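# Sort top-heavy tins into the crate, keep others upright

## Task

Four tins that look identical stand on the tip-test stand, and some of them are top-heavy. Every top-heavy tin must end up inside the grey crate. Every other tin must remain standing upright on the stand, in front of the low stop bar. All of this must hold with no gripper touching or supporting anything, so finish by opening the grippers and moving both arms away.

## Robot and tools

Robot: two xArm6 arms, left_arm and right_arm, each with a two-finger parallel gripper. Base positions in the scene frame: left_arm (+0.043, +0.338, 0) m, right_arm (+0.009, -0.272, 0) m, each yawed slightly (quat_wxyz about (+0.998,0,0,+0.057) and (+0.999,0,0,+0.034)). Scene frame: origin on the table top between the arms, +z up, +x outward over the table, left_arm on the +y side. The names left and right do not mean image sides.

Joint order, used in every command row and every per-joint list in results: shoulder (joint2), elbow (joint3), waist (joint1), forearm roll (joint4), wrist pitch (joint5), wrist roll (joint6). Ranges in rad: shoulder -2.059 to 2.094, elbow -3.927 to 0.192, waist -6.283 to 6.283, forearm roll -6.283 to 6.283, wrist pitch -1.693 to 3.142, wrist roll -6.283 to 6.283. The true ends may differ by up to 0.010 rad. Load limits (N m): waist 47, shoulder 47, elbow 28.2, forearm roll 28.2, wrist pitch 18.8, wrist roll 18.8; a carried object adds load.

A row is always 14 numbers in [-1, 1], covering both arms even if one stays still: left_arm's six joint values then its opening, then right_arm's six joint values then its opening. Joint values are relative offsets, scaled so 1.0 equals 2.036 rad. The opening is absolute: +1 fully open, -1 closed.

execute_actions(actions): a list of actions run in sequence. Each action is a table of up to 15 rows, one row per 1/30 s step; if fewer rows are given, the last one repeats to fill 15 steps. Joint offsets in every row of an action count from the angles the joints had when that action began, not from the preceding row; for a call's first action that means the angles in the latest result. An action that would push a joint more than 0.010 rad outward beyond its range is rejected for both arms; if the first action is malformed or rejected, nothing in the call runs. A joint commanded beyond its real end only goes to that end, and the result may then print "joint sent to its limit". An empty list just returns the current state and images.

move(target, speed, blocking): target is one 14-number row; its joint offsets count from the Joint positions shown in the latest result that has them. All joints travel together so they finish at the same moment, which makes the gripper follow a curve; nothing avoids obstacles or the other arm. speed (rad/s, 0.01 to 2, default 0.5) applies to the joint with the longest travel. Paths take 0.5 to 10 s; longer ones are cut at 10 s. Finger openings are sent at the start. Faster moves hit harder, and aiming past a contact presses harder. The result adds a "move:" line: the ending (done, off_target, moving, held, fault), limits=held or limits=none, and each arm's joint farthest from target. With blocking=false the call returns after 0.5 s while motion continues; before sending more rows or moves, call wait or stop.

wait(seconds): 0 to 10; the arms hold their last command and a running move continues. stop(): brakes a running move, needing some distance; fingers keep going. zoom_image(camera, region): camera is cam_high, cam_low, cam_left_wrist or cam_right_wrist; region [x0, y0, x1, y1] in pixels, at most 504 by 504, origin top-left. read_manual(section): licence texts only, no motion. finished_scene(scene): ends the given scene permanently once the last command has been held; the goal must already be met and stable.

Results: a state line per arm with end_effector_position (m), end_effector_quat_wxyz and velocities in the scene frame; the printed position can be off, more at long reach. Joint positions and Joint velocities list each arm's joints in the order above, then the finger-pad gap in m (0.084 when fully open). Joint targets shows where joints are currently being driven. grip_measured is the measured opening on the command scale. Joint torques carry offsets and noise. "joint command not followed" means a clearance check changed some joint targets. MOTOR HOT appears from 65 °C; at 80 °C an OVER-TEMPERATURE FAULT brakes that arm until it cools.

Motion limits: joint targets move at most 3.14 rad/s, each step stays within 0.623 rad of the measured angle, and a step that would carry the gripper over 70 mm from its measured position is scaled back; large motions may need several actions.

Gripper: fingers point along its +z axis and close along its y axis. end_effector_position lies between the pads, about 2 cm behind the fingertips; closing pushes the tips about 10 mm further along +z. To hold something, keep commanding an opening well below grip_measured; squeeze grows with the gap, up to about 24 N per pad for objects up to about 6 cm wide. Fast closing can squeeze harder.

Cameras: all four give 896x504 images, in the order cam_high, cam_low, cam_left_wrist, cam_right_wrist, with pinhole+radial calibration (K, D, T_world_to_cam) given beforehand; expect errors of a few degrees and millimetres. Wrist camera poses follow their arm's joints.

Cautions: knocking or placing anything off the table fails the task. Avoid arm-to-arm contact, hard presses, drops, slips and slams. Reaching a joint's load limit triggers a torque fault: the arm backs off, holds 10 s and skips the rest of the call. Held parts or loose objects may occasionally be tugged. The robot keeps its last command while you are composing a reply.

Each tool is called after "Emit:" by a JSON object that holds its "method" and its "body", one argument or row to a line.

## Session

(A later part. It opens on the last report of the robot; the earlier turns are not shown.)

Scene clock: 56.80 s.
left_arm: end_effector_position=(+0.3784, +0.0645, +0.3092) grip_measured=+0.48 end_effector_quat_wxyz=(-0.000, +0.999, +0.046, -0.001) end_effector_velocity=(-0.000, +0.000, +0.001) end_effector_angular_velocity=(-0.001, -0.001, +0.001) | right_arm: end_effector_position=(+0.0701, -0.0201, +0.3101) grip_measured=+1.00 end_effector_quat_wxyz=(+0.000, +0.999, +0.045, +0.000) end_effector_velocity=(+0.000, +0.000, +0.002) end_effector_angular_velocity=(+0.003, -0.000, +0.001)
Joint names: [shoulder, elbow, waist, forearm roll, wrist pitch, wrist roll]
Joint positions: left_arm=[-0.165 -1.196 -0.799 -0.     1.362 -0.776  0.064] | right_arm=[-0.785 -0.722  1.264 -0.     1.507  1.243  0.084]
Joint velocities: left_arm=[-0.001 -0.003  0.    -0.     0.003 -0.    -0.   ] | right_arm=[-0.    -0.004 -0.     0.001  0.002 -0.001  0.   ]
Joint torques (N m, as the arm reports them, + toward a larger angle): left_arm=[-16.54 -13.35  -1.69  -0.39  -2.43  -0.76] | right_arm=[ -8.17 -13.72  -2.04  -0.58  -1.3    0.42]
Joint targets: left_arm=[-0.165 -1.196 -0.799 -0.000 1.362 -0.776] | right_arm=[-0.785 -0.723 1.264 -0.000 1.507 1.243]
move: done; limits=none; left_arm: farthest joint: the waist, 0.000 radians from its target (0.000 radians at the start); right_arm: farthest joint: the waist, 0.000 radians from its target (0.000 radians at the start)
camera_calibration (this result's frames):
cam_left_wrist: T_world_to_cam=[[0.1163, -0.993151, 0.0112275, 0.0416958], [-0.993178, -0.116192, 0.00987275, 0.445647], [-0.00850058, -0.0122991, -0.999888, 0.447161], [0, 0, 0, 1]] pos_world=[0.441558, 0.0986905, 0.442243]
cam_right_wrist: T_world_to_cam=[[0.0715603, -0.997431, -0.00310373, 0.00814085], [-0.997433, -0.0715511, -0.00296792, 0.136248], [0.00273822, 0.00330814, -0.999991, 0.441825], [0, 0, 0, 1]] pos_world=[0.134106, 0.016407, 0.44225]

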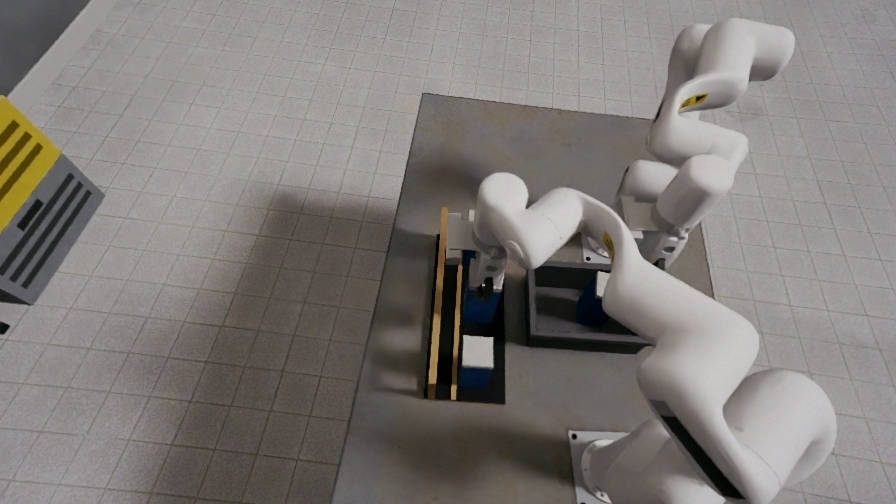

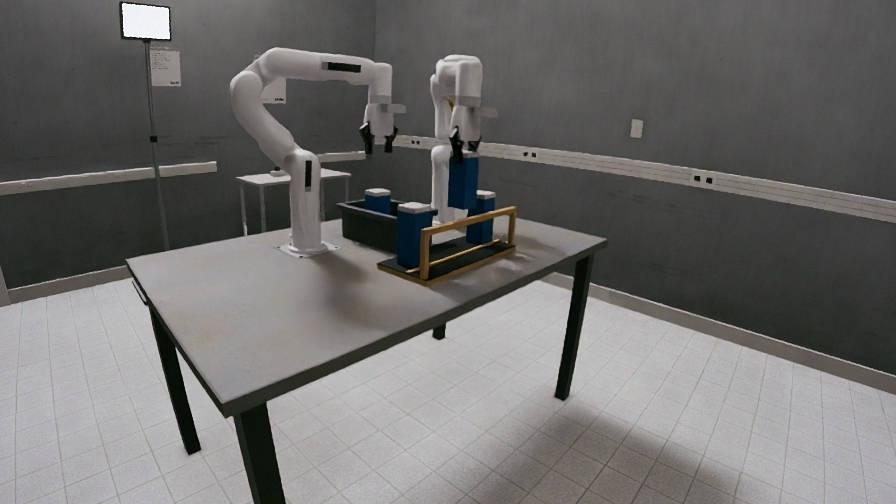

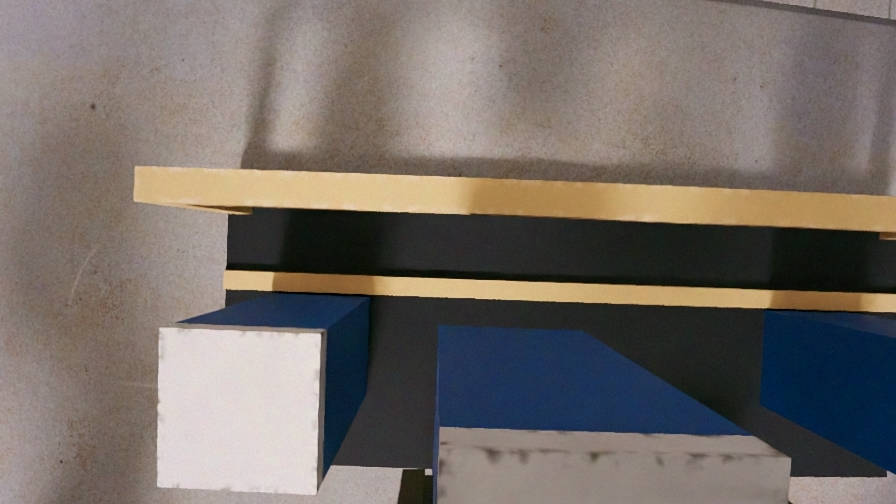

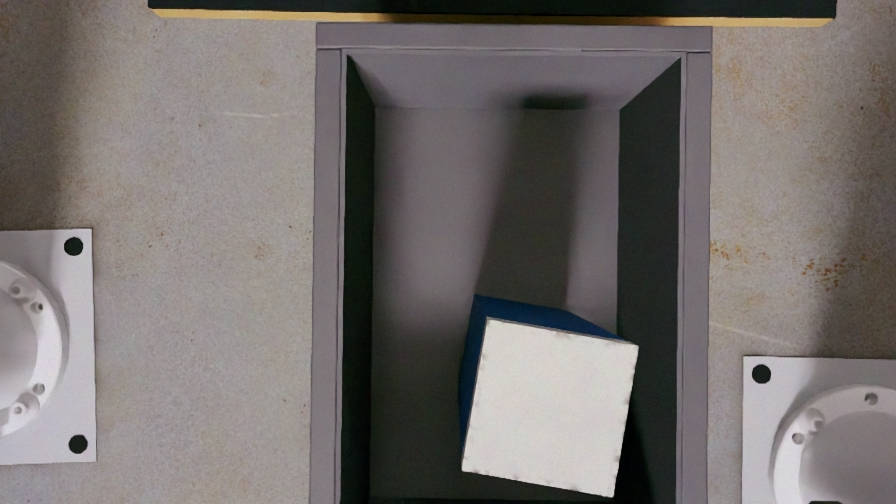

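Emit:
{"method": "move", "body": {
  "target": [-0.1039,0.0958,-0.2569,0,0.0074,-0.2564,-0.5, 0,0,-0.8,0,0,0,1],
  "speed": 1.2
}}

Scene clock: 59.77 s.
left_arm: end_effector_position=(+0.1753, -0.0096, +0.3099) grip_measured=+0.48 end_effector_quat_wxyz=(-0.000, +0.999, +0.045, -0.000) end_effector_velocity=(+0.000, -0.000, +0.001) end_effector_angular_velocity=(-0.002, -0.001, -0.000) | right_arm: end_effector_position=(+0.2573, -0.3479, +0.3101) grip_measured=+1.00 end_effector_quat_wxyz=(+0.000, +0.719, -0.695, +0.000) end_effector_velocity=(+0.000, -0.001, +0.000) end_effector_angular_velocity=(-0.001, -0.001, -0.003)
Joint names: [shoulder, elbow, waist, forearm roll, wrist pitch, wrist roll]
Joint positions: left_arm=[-0.376 -1.001 -1.322 -0.     1.377 -1.298  0.064] | right_arm=[-0.785 -0.722 -0.364 -0.     1.507  1.243  0.084]
Joint velocities: left_arm=[-0.001 -0.001 -0.     0.    -0.001 -0.    -0.   ] | right_arm=[ 0.    -0.001 -0.004 -0.    -0.    -0.     0.   ]
Joint torques (N m, as the arm reports them, + toward a larger angle): left_arm=[-12.64 -13.36  -1.33  -0.46  -2.41  -0.73] | right_arm=[ -8.12 -13.77  -2.12  -0.75  -1.35   0.46]
Joint targets: left_arm=[-0.377 -1.001 -1.322 -0.000 1.377 -1.298] | right_arm=[-0.785 -0.722 -0.364 -0.000 1.507 1.243]
move: done; limits=none; left_arm: farthest joint: the waist, 0.000 radians from its target (0.523 radians at the start); right_arm: farthest joint: the waist, 0.001 radians from its target (1.629 radians at the start)
camera_calibration (this result's frames):
cam_left_wrist: T_world_to_cam=[[0.115382, -0.993248, 0.0120652, -0.00839197], [-0.993293, -0.115279, 0.00891112, 0.235723], [-0.00746009, -0.0130125, -0.999888, 0.445038], [0, 0, 0, 1]] pos_world=[0.238431, 0.0246297, 0.442989]
cam_right_wrist: T_world_to_cam=[[-0.999892, -0.0143469, -0.00311592, 0.285468], [-0.0143377, 0.999893, -0.00294383, 0.419314], [0.00315782, -0.00289884, -0.999991, 0.440131], [0, 0, 0, 1]] pos_world=[0.29006, -0.413898, 0.44225]

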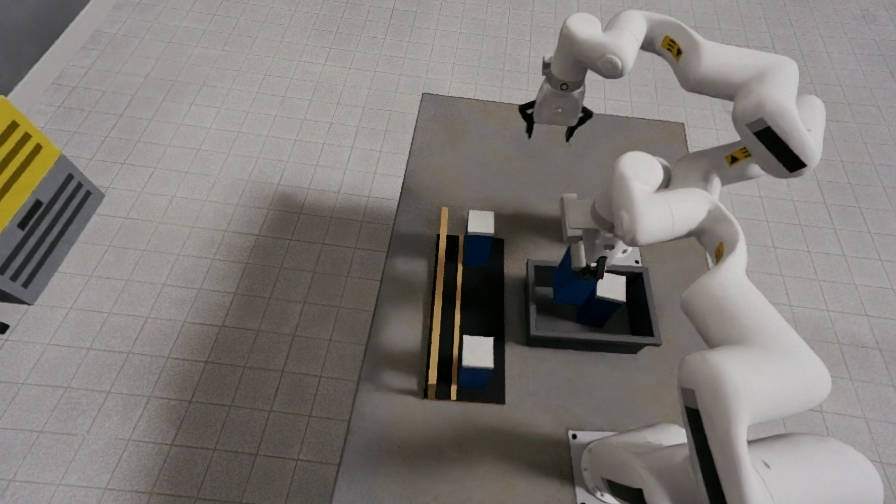

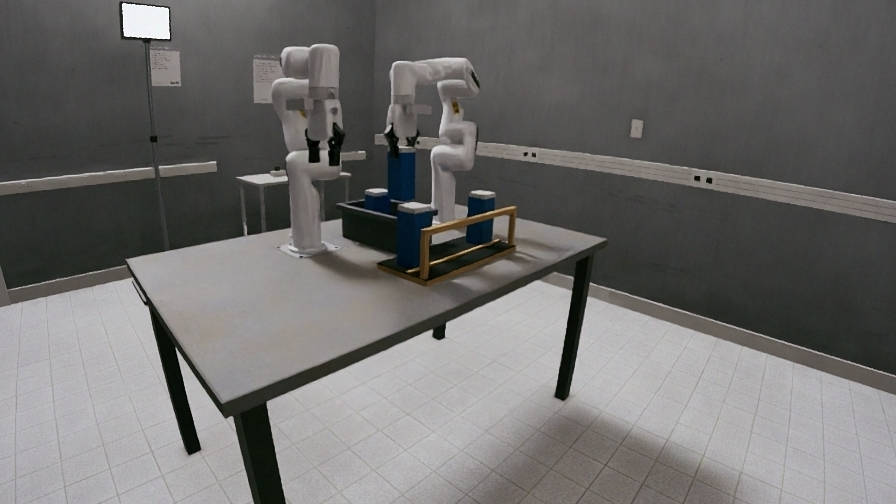

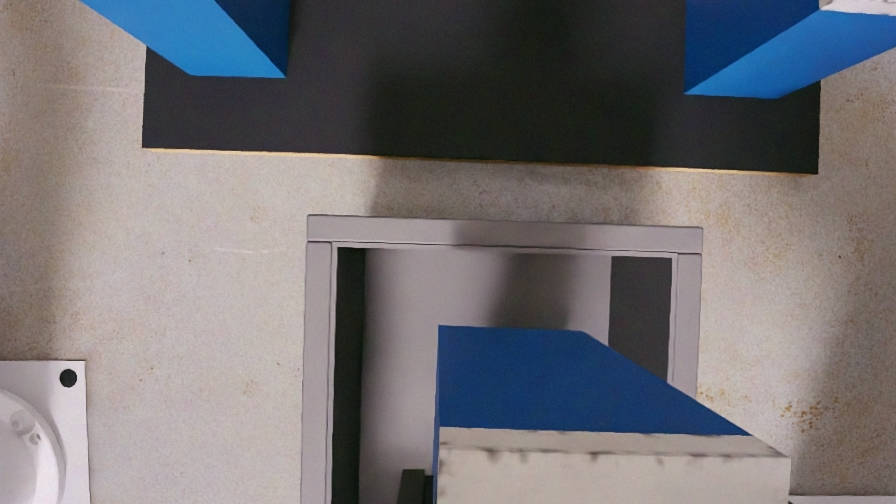

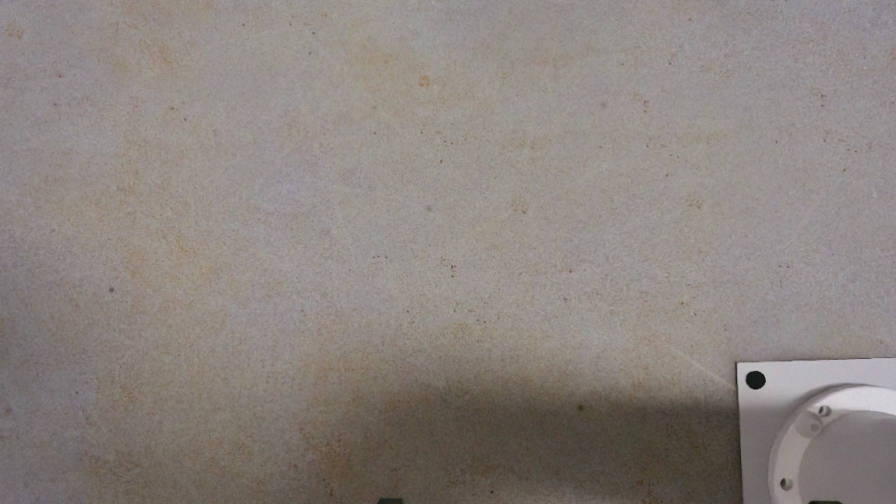

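Emit:
{"method": "move", "body": {
  "target": [0.0526,0.1691,0,0,-0.2215,0,-0.5, 0,0,0,0,0,0,1],
  "speed": 0.4
}}

Emit:
{"method": "move", "body": {
  "target": [0,0,0,0,0,0,1, 0,0,0,0,0,0,1]
}}

Emit:
{"method": "move", "body": {
  "target": [-0.0526,-0.1691,0,0,0.2215,0,1, 0,0,0,0,0,0,1],
  "speed": 0.6
}}

Emit:
{"method": "move", "body": {
  "target": [0,0,0.7,0,0,0,1, 0,0,0,0,0,0,1],
  "speed": 1.2
}}

Scene clock: 62.40 s.
left_arm: end_effector_position=(+0.1754, -0.0096, +0.1602) grip_measured=+0.48 end_effector_quat_wxyz=(+0.000, +0.999, +0.045, -0.000) end_effector_velocity=(-0.000, +0.001, -0.002) end_effector_angular_velocity=(+0.002, +0.001, -0.001) | right_arm: end_effector_position=(+0.2573, -0.3479, +0.3101) grip_measured=+1.00 end_effector_quat_wxyz=(+0.000, +0.719, -0.695, +0.000) end_effector_velocity=(-0.000, -0.000, -0.000) end_effector_angular_velocity=(+0.000, +0.001, +0.001)
Joint names: [shoulder, elbow, waist, forearm roll, wrist pitch, wrist roll]
Joint positions: left_arm=[-0.27  -0.657 -1.322 -0.     0.927 -1.298  0.064] | right_arm=[-0.785 -0.722 -0.364 -0.     1.507  1.243  0.084]
Joint velocities: left_arm=[ 0.001  0.004  0.    -0.    -0.002  0.001 -0.   ] | right_arm=[-0.001  0.001 -0.001 -0.     0.001 -0.002 -0.   ]
Joint torques (N m, as the arm reports them, + toward a larger angle): left_arm=[-13.71 -12.54  -1.49  -0.48  -2.31  -0.89] | right_arm=[ -8.03 -13.94  -2.11  -0.62  -1.35   0.45]
Joint targets: left_arm=[-0.269 -0.656 -1.322 -0.000 0.926 -1.298] | right_arm=[-0.785 -0.722 -0.364 -0.000 1.507 1.243]
move: done; limits=none; left_arm: farthest joint: the shoulder, 0.001 radians from its target (0.108 radians at the start); right_arm: farthest joint: the waist, 0.000 radians from its target (0.000 radians at the start)
camera_calibration (this result's frames):
cam_left_wrist: T_world_to_cam=[[0.115502, -0.993233, 0.0120997, -0.00661838], [-0.99328, -0.1154, 0.00884818, 0.237088], [-0.00739201, -0.0130403, -0.999888, 0.295372], [0, 0, 0, 1]] pos_world=[0.238442, 0.0246381, 0.293321]
cam_right_wrist: T_world_to_cam=[[-0.999892, -0.0143466, -0.00311581, 0.285468], [-0.0143375, 0.999893, -0.0029437, 0.419314], [0.0031577, -0.00289871, -0.999991, 0.440131], [0, 0, 0, 1]] pos_world=[0.29006, -0.413898, 0.44225]

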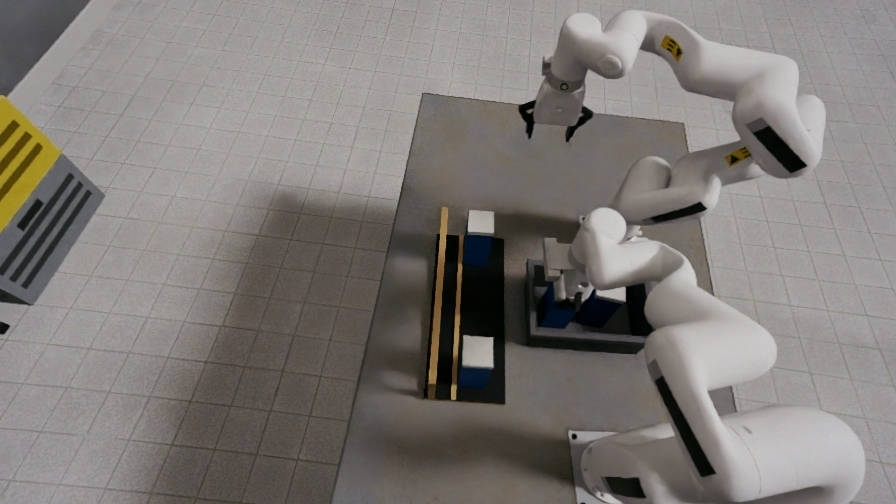

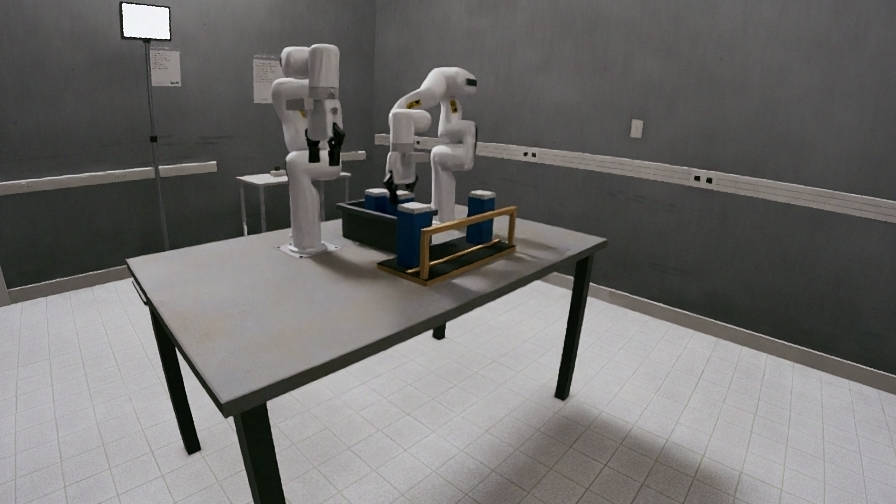

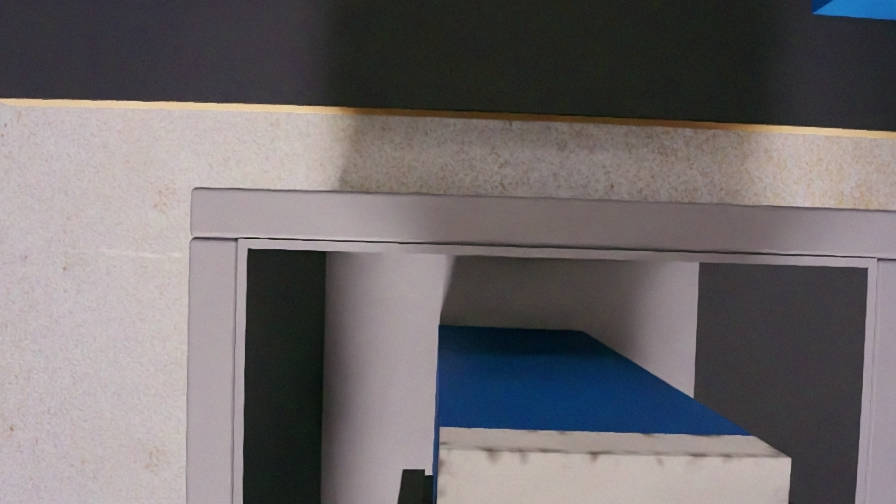

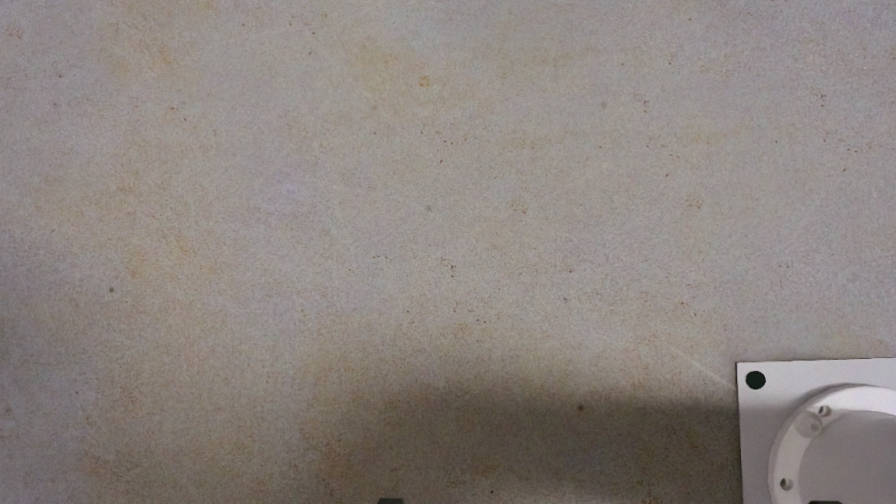

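Scene clock: 62.90 s.
left_arm: end_effector_position=(+0.1754, -0.0096, +0.1603) grip_measured=+1.00 end_effector_quat_wxyz=(+0.000, +0.999, +0.045, -0.000) end_effector_velocity=(-0.000, +0.000, -0.000) end_effector_angular_velocity=(+0.001, +0.001, -0.000) | right_arm: end_effector_position=(+0.2573, -0.3479, +0.3101) grip_measured=+1.00 end_effector_quat_wxyz=(+0.000, +0.719, -0.695, +0.000) end_effector_velocity=(+0.000, +0.000, +0.000) end_effector_angular_velocity=(-0.001, -0.001, +0.002)
Joint names: [shoulder, elbow, waist, forearm roll, wrist pitch, wrist roll]
Joint positions: left_arm=[-0.27  -0.657 -1.322 -0.     0.927 -1.298  0.084] | right_arm=[-0.785 -0.722 -0.364 -0.     1.507  1.243  0.084]
Joint velocities: left_arm=[ 0.001  0.    -0.    -0.     0.     0.    -0.   ] | right_arm=[-0.     0.     0.001 -0.001 -0.001 -0.     0.   ]
Joint torques (N m, as the arm reports them, + toward a larger angle): left_arm=[-12.66 -11.62  -1.72  -0.4   -2.02  -0.86] | right_arm=[ -8.16 -13.75  -2.15  -0.73  -1.29   0.42]
Joint targets: left_arm=[-0.270 -0.657 -1.322 -0.000 0.927 -1.298] | right_arm=[-0.785 -0.722 -0.364 -0.000 1.507 1.243]
move: done; limits=none; left_arm: farthest joint: the waist, 0.000 radians from its target (0.000 radians at the start); right_arm: farthest joint: the waist, 0.000 radians from its target (0.000 radians at the start)
camera_calibration (this result's frames):
cam_left_wrist: T_world_to_cam=[[0.115502, -0.99323, 0.0123625, -0.00673002], [-0.99328, -0.115398, 0.00878212, 0.237115], [-0.00729606, -0.0132938, -0.999885, 0.295445], [0, 0, 0, 1]] pos_world=[0.238455, 0.0246058, 0.293412]
cam_right_wrist: T_world_to_cam=[[-0.999892, -0.0143466, -0.0031157, 0.285468], [-0.0143374, 0.999893, -0.00294377, 0.419314], [0.0031576, -0.00289878, -0.999991, 0.440131], [0, 0, 0, 1]] pos_world=[0.29006, -0.413898, 0.44225]

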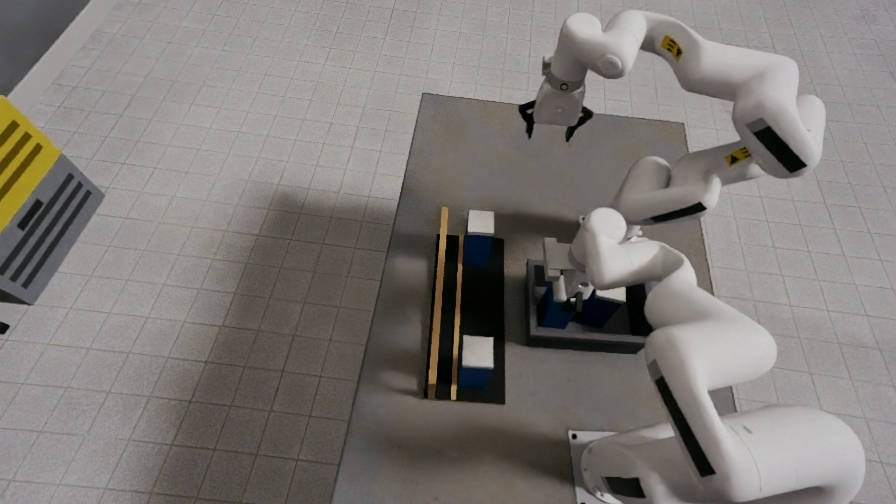

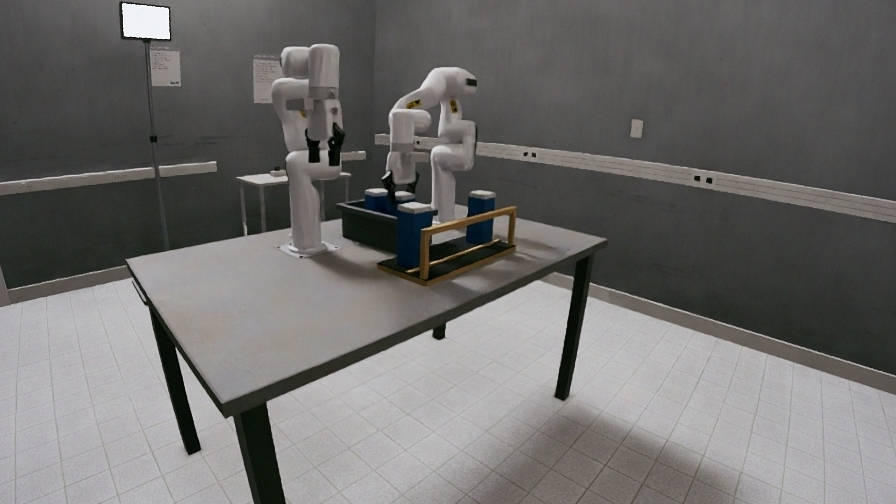

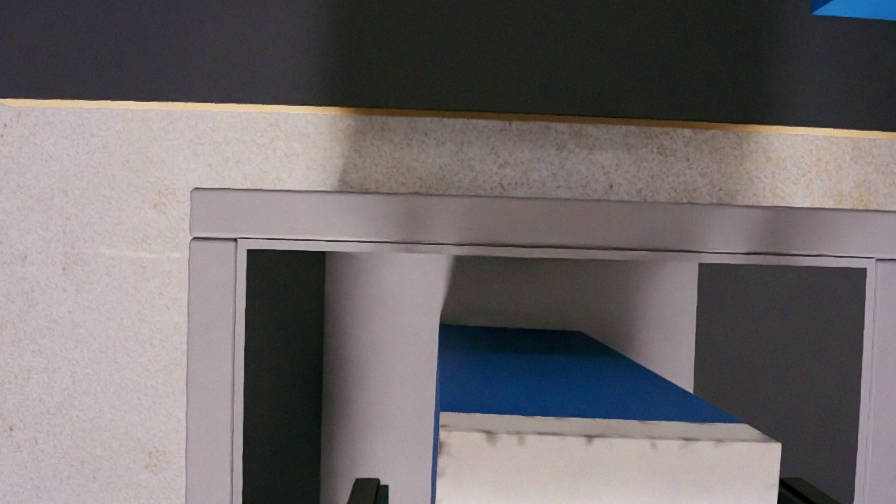

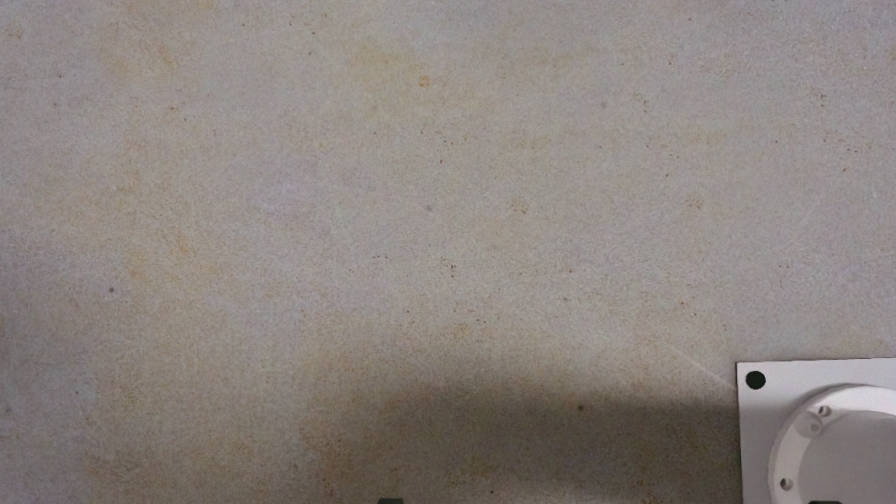

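Scene clock: 64.33 s.
left_arm: end_effector_position=(+0.1754, -0.0096, +0.3100) grip_measured=+1.00 end_effector_quat_wxyz=(+0.000, +0.999, +0.045, -0.000) end_effector_velocity=(+0.000, -0.000, +0.002) end_effector_angular_velocity=(-0.004, -0.001, -0.000) | right_arm: end_effector_position=(+0.2573, -0.3479, +0.3101) grip_measured=+1.00 end_effector_quat_wxyz=(+0.000, +0.719, -0.695, +0.000) end_effector_velocity=(-0.000, -0.000, -0.000) end_effector_angular_velocity=(-0.000, +0.001, +0.000)
Joint names: [shoulder, elbow, waist, forearm roll, wrist pitch, wrist roll]
Joint positions: left_arm=[-0.377 -1.001 -1.322 -0.     1.377 -1.298  0.084] | right_arm=[-0.785 -0.722 -0.364 -0.     1.507  1.243  0.084]
Joint velocities: left_arm=[-0.002 -0.003 -0.     0.     0.002  0.    -0.   ] | right_arm=[-0.001  0.    -0.    -0.     0.001 -0.001 -0.   ]
Joint torques (N m, as the arm reports them, + toward a larger angle): left_arm=[-11.35 -12.22  -1.51  -0.52  -2.14  -0.71] | right_arm=[ -8.14 -13.82  -2.09  -0.65  -1.35   0.36]
Joint targets: left_arm=[-0.377 -1.001 -1.322 -0.000 1.377 -1.298] | right_arm=[-0.785 -0.722 -0.364 -0.000 1.507 1.243]
move: done; limits=none; left_arm: farthest joint: the shoulder, 0.001 radians from its target (0.107 radians at the start); right_arm: farthest joint: the waist, 0.000 radians from its target (0.000 radians at the start)
camera_calibration (this result's frames):
cam_left_wrist: T_world_to_cam=[[0.115381, -0.993245, 0.0122717, -0.00848878], [-0.993294, -0.115277, 0.00885917, 0.235747], [-0.00738468, -0.0132116, -0.999885, 0.445098], [0, 0, 0, 1]] pos_world=[0.238432, 0.0246253, 0.443063]
cam_right_wrist: T_world_to_cam=[[-0.999892, -0.0143465, -0.00311575, 0.285468], [-0.0143374, 0.999893, -0.00294362, 0.419314], [0.00315764, -0.00289863, -0.999991, 0.440131], [0, 0, 0, 1]] pos_world=[0.29006, -0.413898, 0.44225]

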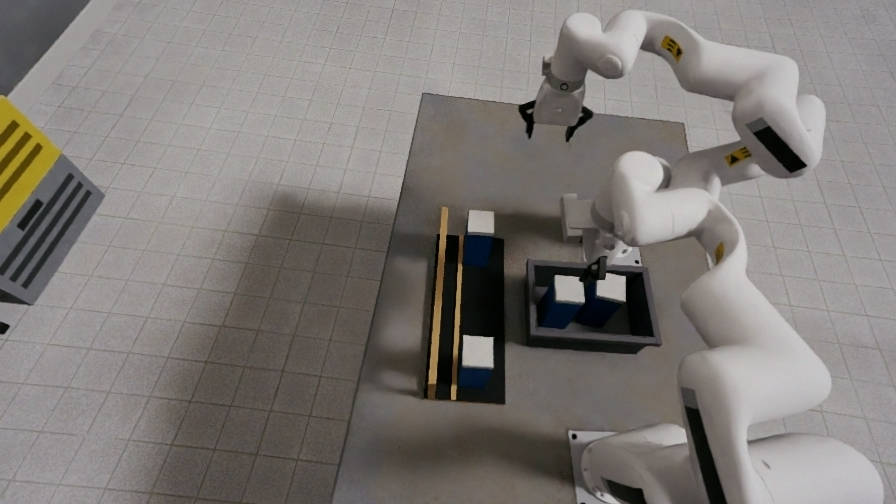

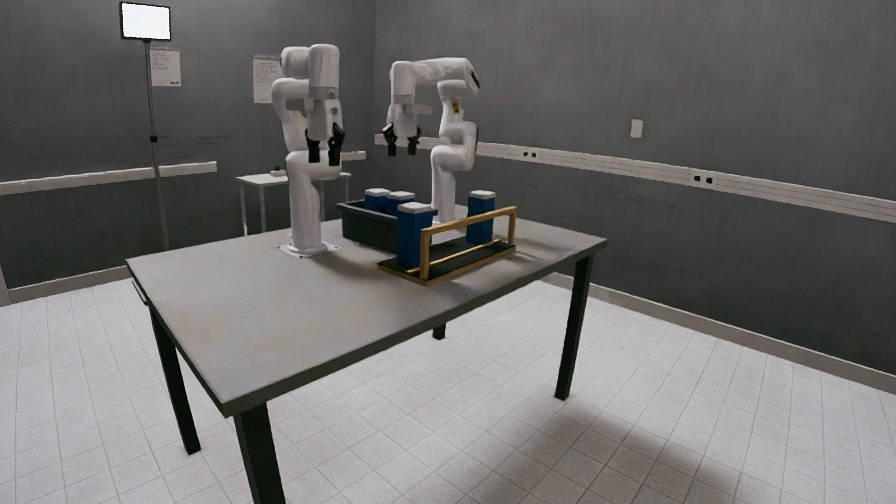

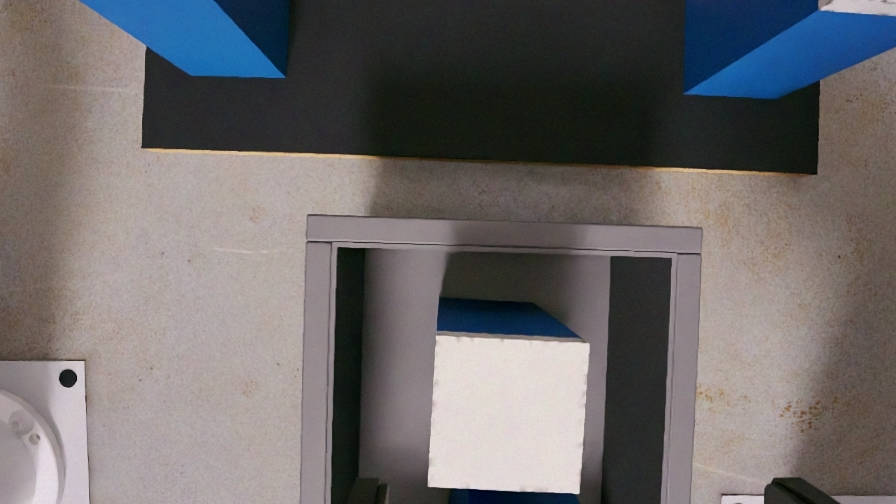

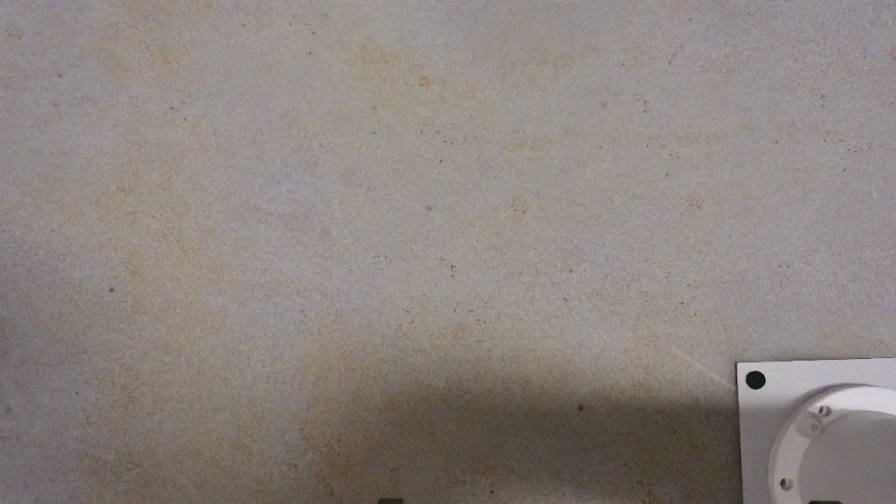

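Scene clock: 66.50 s.
left_arm: end_effector_position=(+0.4066, +0.4183, +0.3100) grip_measured=+1.00 end_effector_quat_wxyz=(+0.000, +0.726, +0.687, -0.000) end_effector_velocity=(-0.000, +0.001, +0.000) end_effector_angular_velocity=(-0.000, -0.000, +0.004) | right_arm: end_effector_position=(+0.2573, -0.3479, +0.3101) grip_measured=+1.00 end_effector_quat_wxyz=(+0.000, +0.719, -0.695, +0.000) end_effector_velocity=(-0.000, +0.001, -0.001) end_effector_angular_velocity=(+0.002, +0.003, +0.002)
Joint names: [shoulder, elbow, waist, forearm roll, wrist pitch, wrist roll]
Joint positions: left_arm=[-0.377 -1.001  0.103 -0.     1.377 -1.298  0.084] | right_arm=[-0.785 -0.722 -0.364 -0.     1.507  1.243  0.084]
Joint velocities: left_arm=[ 0.    -0.001  0.004 -0.     0.    -0.    -0.   ] | right_arm=[ 0.002  0.001  0.001  0.001 -0.    -0.001 -0.   ]
Joint torques (N m, as the arm reports them, + toward a larger angle): left_arm=[-11.54 -12.18  -1.83  -0.36  -2.06  -0.84] | right_arm=[ -8.19 -13.75  -2.03  -0.71  -1.35   0.43]
Joint targets: left_arm=[-0.377 -1.001 0.103 -0.000 1.377 -1.298] | right_arm=[-0.785 -0.722 -0.364 -0.000 1.507 1.243]
move: done; limits=none; left_arm: farthest joint: the waist, 0.000 radians from its target (1.425 radians at the start); right_arm: farthest joint: the waist, 0.000 radians from its target (0.000 radians at the start)
camera_calibration (this result's frames):
cam_left_wrist: T_world_to_cam=[[0.999454, -0.0306716, 0.0122804, -0.372311], [-0.0307818, -0.999487, 0.00888577, 0.493295], [0.0120016, -0.00925893, -0.999885, 0.442925], [0, 0, 0, 1]] pos_world=[0.381976, 0.485724, 0.443063]
cam_right_wrist: T_world_to_cam=[[-0.999892, -0.0143466, -0.00311579, 0.285468], [-0.0143375, 0.999893, -0.00294362, 0.419314], [0.00315769, -0.00289863, -0.999991, 0.440131], [0, 0, 0, 1]] pos_world=[0.29006, -0.413898, 0.44225]

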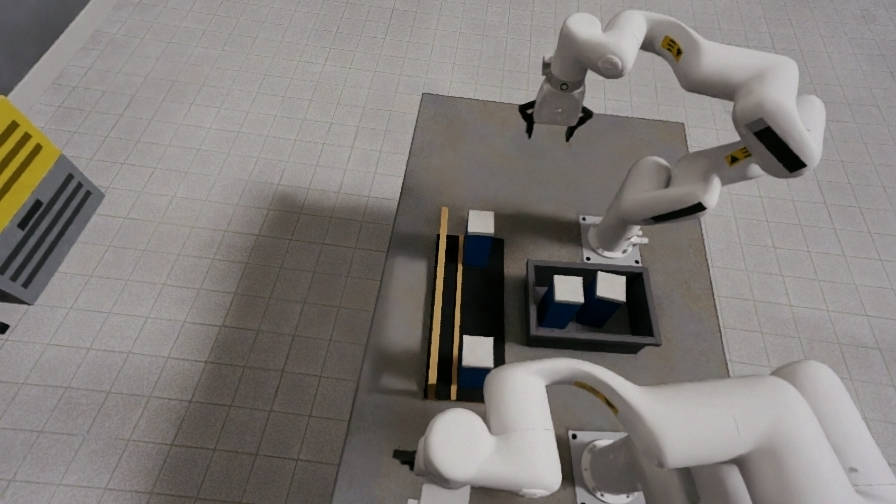

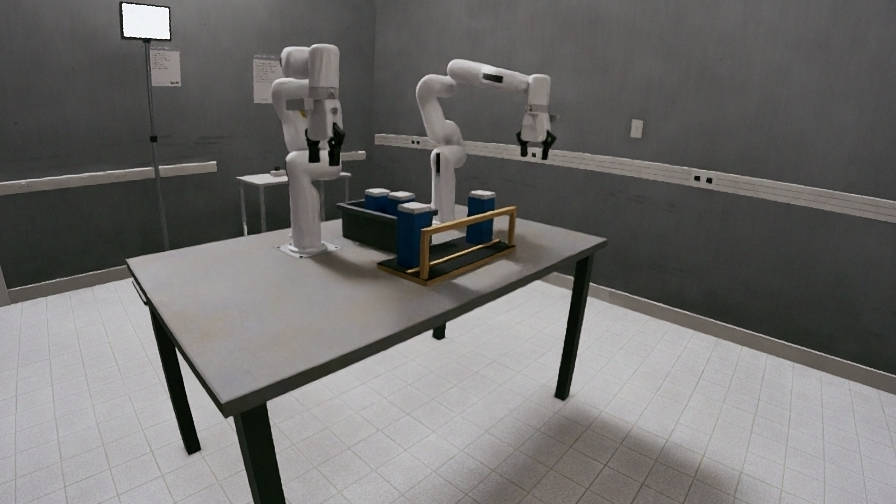

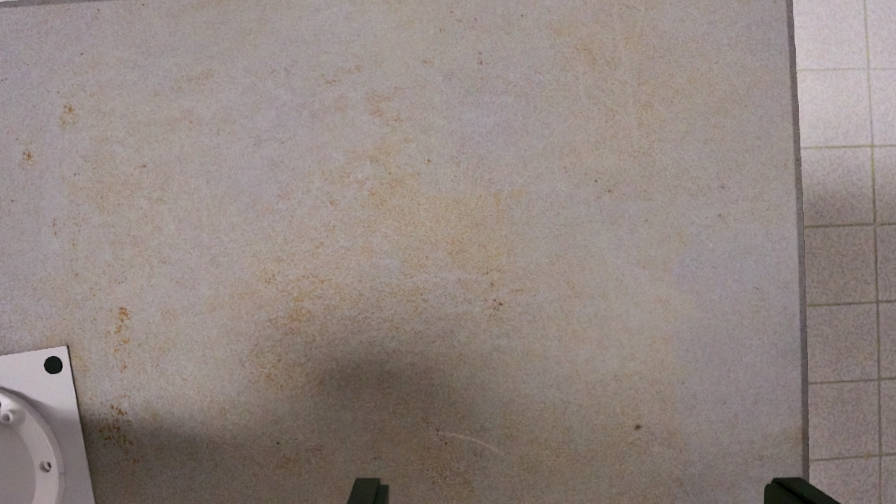

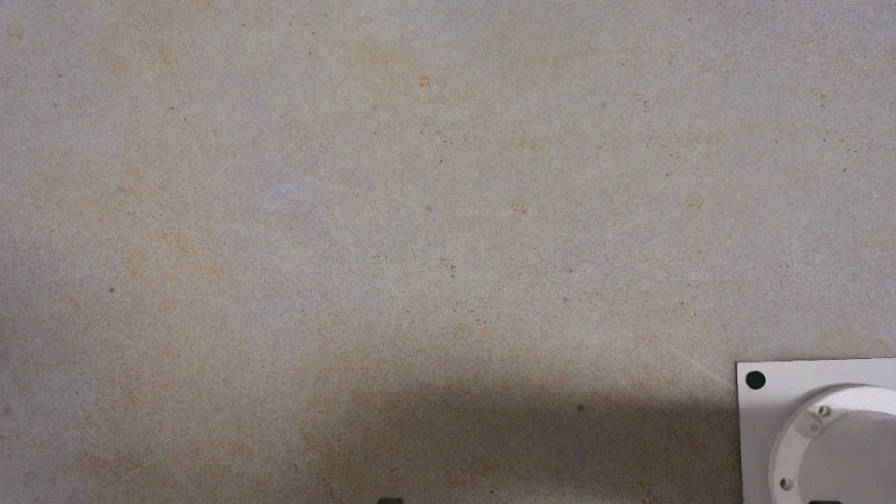

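Emit:
{"method": "finished_scene", "body": {
  "scene": 1
}}

The scene is finished: the task was done.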